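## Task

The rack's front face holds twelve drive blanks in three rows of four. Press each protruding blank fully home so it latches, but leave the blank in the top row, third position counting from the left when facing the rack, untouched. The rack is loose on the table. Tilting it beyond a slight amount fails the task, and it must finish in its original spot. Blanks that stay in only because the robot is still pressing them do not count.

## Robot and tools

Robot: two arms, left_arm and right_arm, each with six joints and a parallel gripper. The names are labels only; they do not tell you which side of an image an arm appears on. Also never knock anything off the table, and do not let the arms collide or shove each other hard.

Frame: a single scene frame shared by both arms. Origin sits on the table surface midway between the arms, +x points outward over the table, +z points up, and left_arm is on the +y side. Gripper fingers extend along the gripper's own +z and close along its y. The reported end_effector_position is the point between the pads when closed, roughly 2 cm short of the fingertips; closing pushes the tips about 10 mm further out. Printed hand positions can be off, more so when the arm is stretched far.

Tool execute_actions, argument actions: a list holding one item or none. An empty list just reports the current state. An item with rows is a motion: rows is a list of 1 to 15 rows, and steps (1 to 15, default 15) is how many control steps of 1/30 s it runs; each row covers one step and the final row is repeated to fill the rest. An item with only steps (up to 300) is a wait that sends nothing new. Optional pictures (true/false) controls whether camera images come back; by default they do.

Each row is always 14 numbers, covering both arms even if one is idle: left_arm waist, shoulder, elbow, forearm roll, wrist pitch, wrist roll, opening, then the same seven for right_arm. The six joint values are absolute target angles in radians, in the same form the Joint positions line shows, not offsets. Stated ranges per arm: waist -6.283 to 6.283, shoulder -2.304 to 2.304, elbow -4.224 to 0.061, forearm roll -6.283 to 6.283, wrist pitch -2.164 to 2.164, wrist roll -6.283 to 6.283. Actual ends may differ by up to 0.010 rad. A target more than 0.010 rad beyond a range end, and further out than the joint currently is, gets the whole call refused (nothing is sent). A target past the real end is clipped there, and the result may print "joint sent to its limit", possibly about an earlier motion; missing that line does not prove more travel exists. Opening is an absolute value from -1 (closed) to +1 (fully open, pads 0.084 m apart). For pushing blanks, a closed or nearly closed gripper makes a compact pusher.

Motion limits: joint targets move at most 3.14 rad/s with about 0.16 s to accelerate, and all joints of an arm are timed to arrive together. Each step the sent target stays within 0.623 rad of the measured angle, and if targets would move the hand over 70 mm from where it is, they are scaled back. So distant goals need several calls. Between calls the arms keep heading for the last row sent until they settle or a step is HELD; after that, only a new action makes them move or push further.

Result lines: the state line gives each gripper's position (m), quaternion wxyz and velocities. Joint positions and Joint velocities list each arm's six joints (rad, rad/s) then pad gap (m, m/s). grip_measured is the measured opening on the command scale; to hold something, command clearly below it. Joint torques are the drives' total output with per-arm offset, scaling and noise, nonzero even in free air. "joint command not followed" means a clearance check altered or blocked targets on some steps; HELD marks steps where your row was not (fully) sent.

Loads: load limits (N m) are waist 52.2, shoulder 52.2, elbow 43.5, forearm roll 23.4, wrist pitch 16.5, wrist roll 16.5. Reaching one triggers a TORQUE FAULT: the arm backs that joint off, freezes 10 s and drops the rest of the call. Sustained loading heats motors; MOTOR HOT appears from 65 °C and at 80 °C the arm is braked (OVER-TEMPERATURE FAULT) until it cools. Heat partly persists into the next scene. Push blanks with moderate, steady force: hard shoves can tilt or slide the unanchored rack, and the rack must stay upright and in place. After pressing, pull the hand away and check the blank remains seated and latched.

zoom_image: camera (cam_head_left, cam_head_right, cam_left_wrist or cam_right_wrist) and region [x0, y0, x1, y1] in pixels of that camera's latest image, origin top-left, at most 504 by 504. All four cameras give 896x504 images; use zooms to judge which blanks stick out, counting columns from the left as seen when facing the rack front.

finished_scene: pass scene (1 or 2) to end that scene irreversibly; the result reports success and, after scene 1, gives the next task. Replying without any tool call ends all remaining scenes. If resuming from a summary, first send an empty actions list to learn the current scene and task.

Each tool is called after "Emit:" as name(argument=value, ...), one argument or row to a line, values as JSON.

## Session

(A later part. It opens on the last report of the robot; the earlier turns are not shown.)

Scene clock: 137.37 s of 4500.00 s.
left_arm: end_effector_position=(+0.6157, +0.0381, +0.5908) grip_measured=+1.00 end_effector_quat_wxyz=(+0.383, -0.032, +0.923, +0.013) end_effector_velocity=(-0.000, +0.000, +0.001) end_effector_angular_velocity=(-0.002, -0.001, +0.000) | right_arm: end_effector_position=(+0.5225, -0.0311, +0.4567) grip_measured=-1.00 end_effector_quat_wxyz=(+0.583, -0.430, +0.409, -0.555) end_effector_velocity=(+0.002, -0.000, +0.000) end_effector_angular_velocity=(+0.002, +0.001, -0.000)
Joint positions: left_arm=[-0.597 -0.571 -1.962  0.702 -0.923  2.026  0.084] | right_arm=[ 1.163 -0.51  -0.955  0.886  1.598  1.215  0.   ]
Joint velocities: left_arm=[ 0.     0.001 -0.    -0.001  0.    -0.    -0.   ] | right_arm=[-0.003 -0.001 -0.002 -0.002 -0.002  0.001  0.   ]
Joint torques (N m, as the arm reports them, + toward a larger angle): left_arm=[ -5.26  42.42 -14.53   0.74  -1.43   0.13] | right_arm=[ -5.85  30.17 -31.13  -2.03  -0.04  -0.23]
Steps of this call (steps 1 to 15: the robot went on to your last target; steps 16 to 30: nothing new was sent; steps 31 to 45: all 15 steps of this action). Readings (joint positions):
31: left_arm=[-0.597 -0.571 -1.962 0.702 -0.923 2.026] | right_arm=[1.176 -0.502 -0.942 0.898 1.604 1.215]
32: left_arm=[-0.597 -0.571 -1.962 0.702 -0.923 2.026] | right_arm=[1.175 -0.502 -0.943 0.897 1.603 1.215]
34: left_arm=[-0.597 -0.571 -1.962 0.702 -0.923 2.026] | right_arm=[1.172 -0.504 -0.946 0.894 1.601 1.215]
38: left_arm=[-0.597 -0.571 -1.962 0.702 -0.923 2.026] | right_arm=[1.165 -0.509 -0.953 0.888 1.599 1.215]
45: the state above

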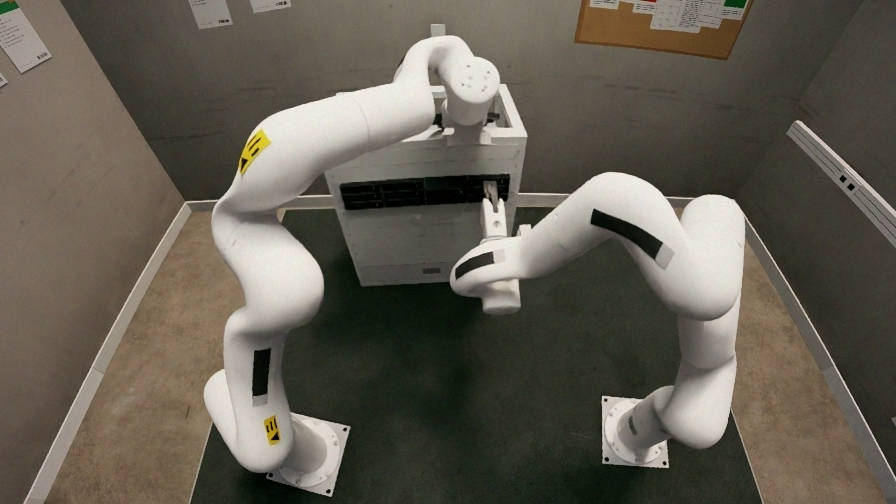

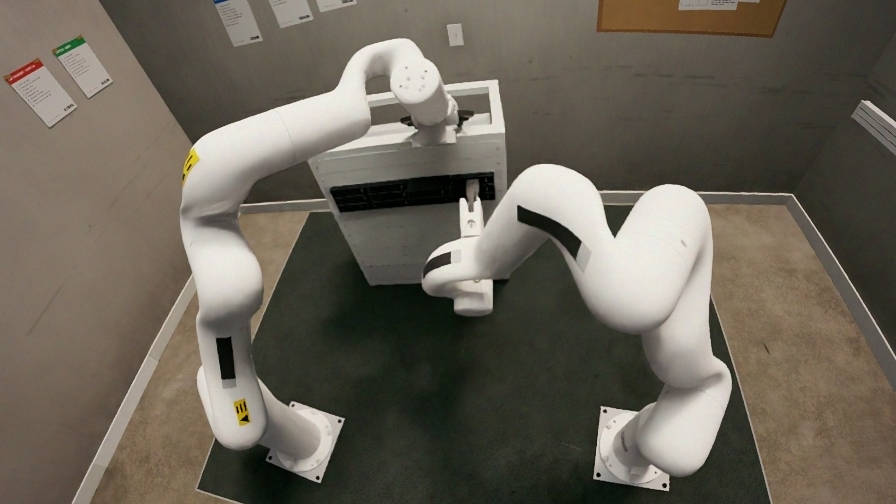

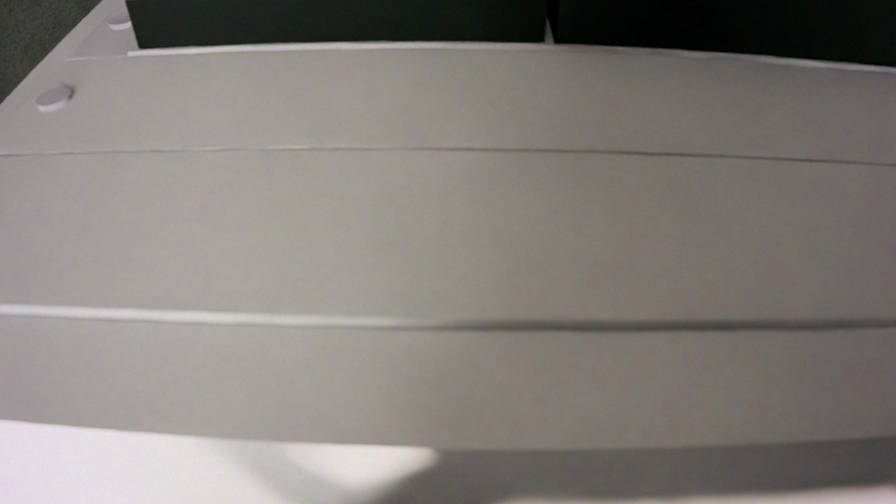

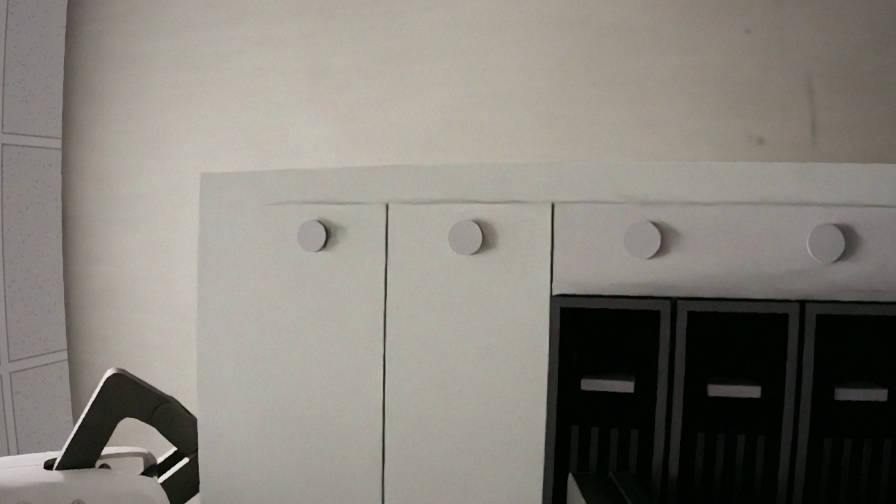

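Emit:
execute_actions(
  actions=[
    {"rows": [[-0.5973,-0.5711,-1.9623,0.7016,-0.9231,2.0262,1,1.1606,-0.5114,-0.9573,0.8842,1.5953,1.2144,-1],[-0.5973,-0.5711,-1.9623,0.7016,-0.9231,2.0262,1,1.1606,-0.5114,-0.9573,0.8842,1.5953,1.2144,-1],[-0.5973,-0.5711,-1.9623,0.7016,-0.9231,2.0262,1,1.1606,-0.5114,-0.9573,0.8842,1.5953,1.2144,-1],[-0.5973,-0.5711,-1.9623,0.7016,-0.9231,2.0262,1,1.1606,-0.5114,-0.9573,0.8842,1.5953,1.2144,-1],[-0.5973,-0.5711,-1.9623,0.7016,-0.9231,2.0262,1,1.1606,-0.5114,-0.9573,0.8842,1.5953,1.2144,-1],[-0.5973,-0.5711,-1.9623,0.7016,-0.9231,2.0262,1,1.1606,-0.5114,-0.9573,0.8842,1.5953,1.2144,-1],[-0.5973,-0.5711,-1.9623,0.7016,-0.9231,2.0262,1,1.1673,-0.5072,-0.9506,0.8902,1.5990,1.2147,-1],[-0.5942,-0.5779,-1.9724,0.6988,-0.9237,2.0317,1,1.1756,-0.5019,-0.9423,0.8978,1.6037,1.2150,-1],[-0.5912,-0.5847,-1.9825,0.6960,-0.9243,2.0373,1,1.1839,-0.4966,-0.9339,0.9053,1.6083,1.2153,-1],[-0.5881,-0.5915,-1.9926,0.6931,-0.9249,2.0428,1,1.1922,-0.4913,-0.9255,0.9129,1.6130,1.2156,-1],[-0.5851,-0.5983,-2.0027,0.6903,-0.9255,2.0484,1,1.2005,-0.4860,-0.9172,0.9204,1.6176,1.2159,-1],[-0.5820,-0.6051,-2.0128,0.6875,-0.9261,2.0539,1,1.2171,-0.4755,-0.9004,0.9355,1.6269,1.2165,-1],[-0.5820,-0.6051,-2.0128,0.6875,-0.9261,2.0539,1,1.2337,-0.4649,-0.8837,0.9506,1.6362,1.2171,-1],[-0.5820,-0.6051,-2.0128,0.6875,-0.9261,2.0539,1,1.2503,-0.4543,-0.8670,0.9657,1.6455,1.2177,-1]], "steps": 15},
  ],
  pictures=false,
)

Emit:
execute_actions(
  actions=[
    {"rows": [[-0.5820,-0.6051,-2.0128,0.6875,-0.9261,2.0539,1,1.2669,-0.4437,-0.8502,0.9808,1.6548,1.2183,-1],[-0.5820,-0.6051,-2.0128,0.6875,-0.9261,2.0539,1,1.2835,-0.4332,-0.8335,0.9959,1.6641,1.2189,-1],[-0.5918,-0.5941,-2.0226,0.6830,-0.9484,2.0603,1,1.3000,-0.4226,-0.8168,1.0110,1.6734,1.10,-1],[-0.6015,-0.5831,-2.0324,0.6785,-0.9707,2.0667,1,1.33,-0.4270,-0.8120,1.0160,1.65,0.96,-1],[-0.6113,-0.5721,-2.0422,0.6740,-0.9930,2.0731,1,1.36,-0.4315,-0.8070,1.0210,1.625,0.82,-1],[-0.6211,-0.5611,-2.0519,0.6696,-1.0154,2.0795,1,1.39,-0.4360,-0.8020,1.0260,1.60,0.68,-1],[-0.6308,-0.5501,-2.0617,0.6651,-1.0377,2.0859,1,1.42,-0.4405,-0.7970,1.0310,1.575,0.54,-1],[-0.6406,-0.5391,-2.0715,0.6606,-1.06,2.0923,1,1.45,-0.4450,-0.7920,1.0360,1.55,0.40,-1],[-0.6406,-0.5391,-2.0715,0.6606,-1.06,2.0923,1,1.48,-0.4495,-0.7870,1.0410,1.525,0.27,-1],[-0.6406,-0.5391,-2.0715,0.6606,-1.06,2.0923,1,1.51,-0.4540,-0.7820,1.0460,1.50,0.14,-1],[-0.6406,-0.5391,-2.0715,0.6606,-1.06,2.0923,1,1.54,-0.4585,-0.7775,1.0505,1.475,0.0,-1],[-0.6406,-0.5391,-2.0715,0.6606,-1.06,2.0923,1,1.575,-0.4630,-0.7730,1.0550,1.447,-0.13,-1],[-0.6406,-0.5391,-2.0715,0.6606,-1.06,2.0923,1,1.6089,-0.4671,-0.7687,1.0594,1.4197,-0.262,-1]], "steps": 15},
  ],
  pictures=false,
)

Emit:
execute_actions(
  actions=[
    {"rows": [[-0.6406,-0.5391,-2.0715,0.6606,-1.06,2.0923,1,1.6089,-0.4671,-0.7687,1.0594,1.4197,-0.262,-1]], "steps": 12},
  ],
)

Scene clock: 142.03 s of 4500.00 s.
left_arm: end_effector_position=(+0.6267, +0.0388, +0.5887) grip_measured=+1.00 end_effector_quat_wxyz=(+0.381, -0.032, +0.924, +0.015) end_effector_velocity=(+0.038, +0.004, +0.006) end_effector_angular_velocity=(-0.009, -0.014, +0.000) | right_arm: end_effector_position=(+0.4925, -0.0328, +0.4563) grip_measured=-1.00 end_effector_quat_wxyz=(+0.582, -0.430, +0.411, -0.554) end_effector_velocity=(-0.235, -0.014, +0.003) end_effector_angular_velocity=(-0.006, -0.017, +0.010)
Joint positions: left_arm=[-0.585 -0.6   -2.002  0.689 -0.927  2.049  0.084] | right_arm=[ 1.213 -0.477 -0.904  0.934  1.622  1.216  0.   ]
Joint velocities: left_arm=[ 0.042 -0.081 -0.131 -0.03   0.001  0.066  0.   ] | right_arm=[0.394 0.247 0.391 0.343 0.228 0.014 0.   ]
Joint torques (N m, as the arm reports them, + toward a larger angle): left_arm=[ -5.19  56.51 -20.16   3.18  -0.01  -0.28] | right_arm=[  0.1   27.37 -25.44  -3.     1.63  -0.24]
Steps of this call (steps 1 to 15: the robot went on to your last target; steps 16 to 90: nothing new was sent; then 1.17 s passed at rest; steps 91 to 105: all 15 steps of this action). Readings (joint positions):
91: left_arm=[-0.597 -0.571 -1.962 0.702 -0.923 2.026] | right_arm=[1.163 -0.510 -0.956 0.886 1.596 1.214]
92: left_arm=[-0.597 -0.571 -1.962 0.702 -0.923 2.026] | right_arm=[1.162 -0.511 -0.956 0.885 1.596 1.214]
94: left_arm=[-0.597 -0.571 -1.962 0.702 -0.923 2.026] | right_arm=[1.162 -0.511 -0.956 0.885 1.597 1.214]
98: left_arm=[-0.597 -0.571 -1.963 0.702 -0.923 2.026] | right_arm=[1.163 -0.510 -0.955 0.886 1.597 1.214]
105: the state above

Scene clock: 142.53 s of 4500.00 s.
left_arm: end_effector_position=(+0.5798, +0.0354, +0.6577) grip_measured=+1.00 end_effector_quat_wxyz=(+0.383, -0.032, +0.923, +0.013) end_effector_velocity=(-0.016, +0.000, -0.002) end_effector_angular_velocity=(+0.033, +0.035, +0.006) | right_arm: end_effector_position=(+0.3757, +0.0220, +0.4045) grip_measured=-1.00 end_effector_quat_wxyz=(-0.394, +0.618, -0.202, +0.650) end_effector_velocity=(-0.278, +0.202, -0.203) end_effector_angular_velocity=(-2.013, +0.119, +0.355)
Joint positions: left_arm=[-0.639 -0.541 -2.07   0.662 -1.055  2.091  0.084] | right_arm=[ 1.453 -0.447 -0.795  1.033  1.549  0.559  0.   ]
Joint velocities: left_arm=[-0.018  0.003 -0.003 -0.011 -0.057  0.016 -0.   ] | right_arm=[ 0.581 -0.08   0.098  0.095 -0.481 -1.794  0.   ]
Joint torques (N m, as the arm reports them, + toward a larger angle): left_arm=[ -1.97  46.02 -19.09   3.23   0.14  -0.21] | right_arm=[ -2.49  29.14 -23.44  -3.52   1.74  -0.44]
Steps of this call (steps 1 to 15: all 15 steps of this action). Readings (joint positions):
1: left_arm=[-0.584 -0.602 -2.005 0.688 -0.927 2.051] | right_arm=[1.226 -0.469 -0.892 0.944 1.629 1.217]
2: left_arm=[-0.583 -0.603 -2.008 0.688 -0.927 2.052] | right_arm=[1.237 -0.462 -0.880 0.955 1.636 1.217]
4: left_arm=[-0.584 -0.603 -2.012 0.687 -0.931 2.054] | right_arm=[1.261 -0.447 -0.856 0.976 1.650 1.212]
8: left_arm=[-0.608 -0.576 -2.038 0.676 -0.986 2.071] | right_arm=[1.316 -0.433 -0.824 1.005 1.652 1.045]
15: the state above

Scene clock: 142.93 s of 4500.00 s.
left_arm: end_effector_position=(+0.5782, +0.0355, +0.6592) grip_measured=+1.00 end_effector_quat_wxyz=(+0.382, -0.032, +0.923, +0.014) end_effector_velocity=(-0.001, +0.001, +0.002) end_effector_angular_velocity=(-0.001, -0.002, -0.000) | right_arm: end_effector_position=(+0.2980, +0.0662, +0.3518) grip_measured=-1.00 end_effector_quat_wxyz=(-0.153, +0.694, +0.125, +0.692) end_effector_velocity=(-0.032, +0.014, -0.021) end_effector_angular_velocity=(-0.474, -0.129, +0.059)
Joint positions: left_arm=[-0.641 -0.539 -2.071  0.661 -1.06   2.092  0.084] | right_arm=[ 1.604 -0.466 -0.77   1.058  1.424 -0.224  0.   ]
Joint velocities: left_arm=[-0.     0.003  0.     0.001 -0.     0.    -0.   ] | right_arm=[ 0.058 -0.006  0.01   0.011 -0.054 -0.475  0.   ]
Joint torques (N m, as the arm reports them, + toward a larger angle): left_arm=[ -1.69  46.28 -19.31   3.44   0.03  -0.12] | right_arm=[ -4.4   26.93 -23.47  -2.19   1.94   0.43]
Steps of this call (steps 1 to 12: all 12 steps of this action). Readings (joint positions):
1: left_arm=[-0.639 -0.541 -2.070 0.661 -1.057 2.091] | right_arm=[1.472 -0.449 -0.792 1.036 1.534 0.497]
2: left_arm=[-0.640 -0.541 -2.070 0.661 -1.058 2.092] | right_arm=[1.490 -0.451 -0.789 1.039 1.519 0.431]
4: left_arm=[-0.640 -0.540 -2.070 0.661 -1.059 2.092] | right_arm=[1.525 -0.456 -0.783 1.045 1.490 0.277]
8: left_arm=[-0.640 -0.539 -2.071 0.661 -1.060 2.092] | right_arm=[1.581 -0.464 -0.773 1.055 1.443 -0.063]
12: the state above

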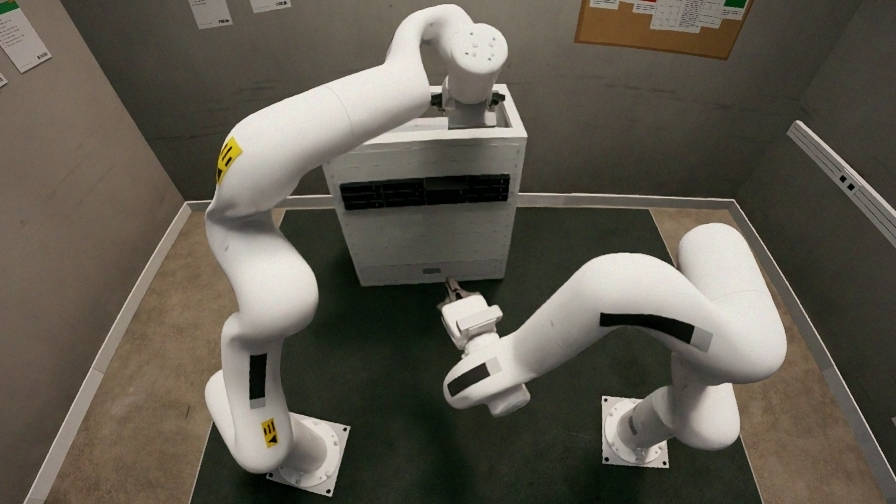

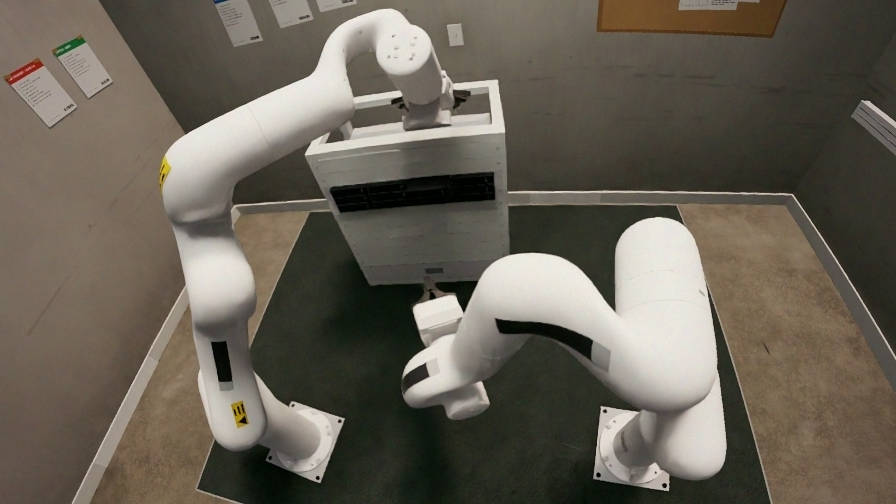

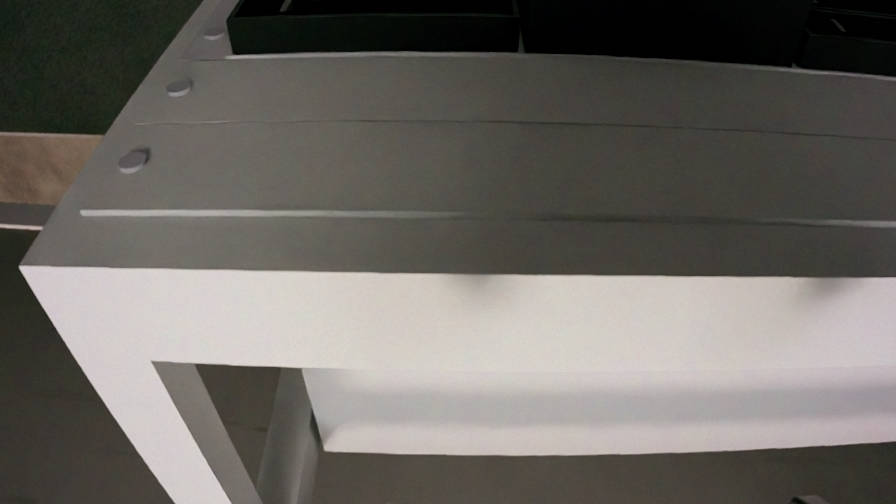

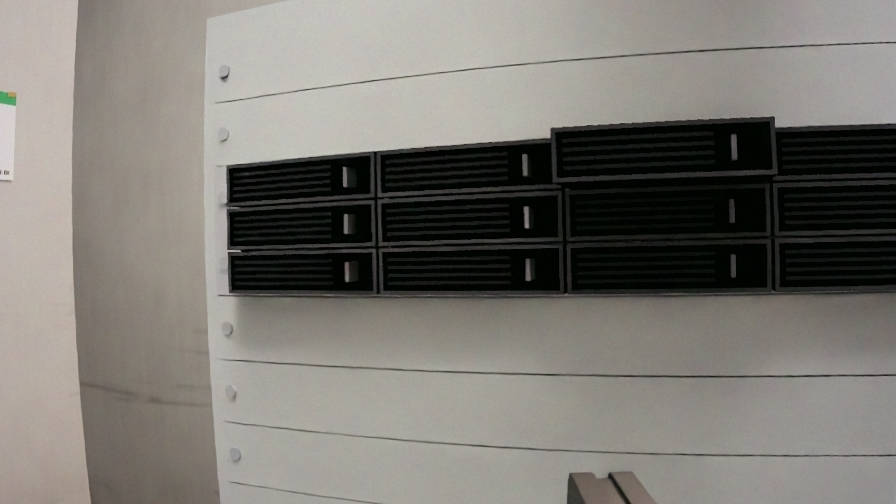

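Emit:
zoom_image(
  camera="cam_right_wrist",
  region=[215, 130, 575, 305],
)

Emit:
zoom_image(
  camera="cam_right_wrist",
  region=[320, 140, 400, 300],
)

Emit:
zoom_image(
  camera="cam_right_wrist",
  region=[490, 120, 590, 300],
)

Region (215, 130, 575, 305) of cam_right_wrist's 896x504 image, scaled by 1.400, with more detail than that image has; it fills the top 245 rows of this view, and the rest is white.

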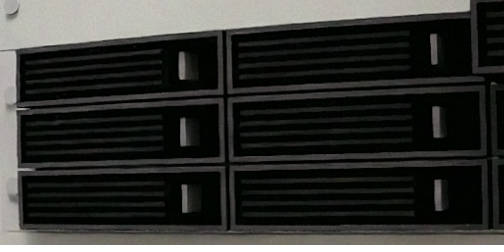

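Region (320, 140, 400, 300) of cam_right_wrist's 896x504 image, scaled by 3.150, with more detail than that image has.

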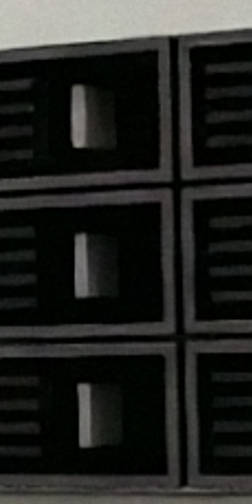

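Region (490, 120, 590, 300) of cam_right_wrist's 896x504 image, scaled by 2.800, with more detail than that image has.

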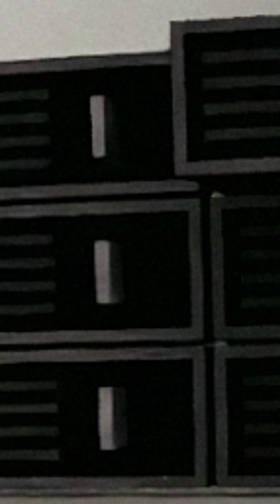

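Emit:
finished_scene(
  scene=1,
)

The scene is finished: the task was done.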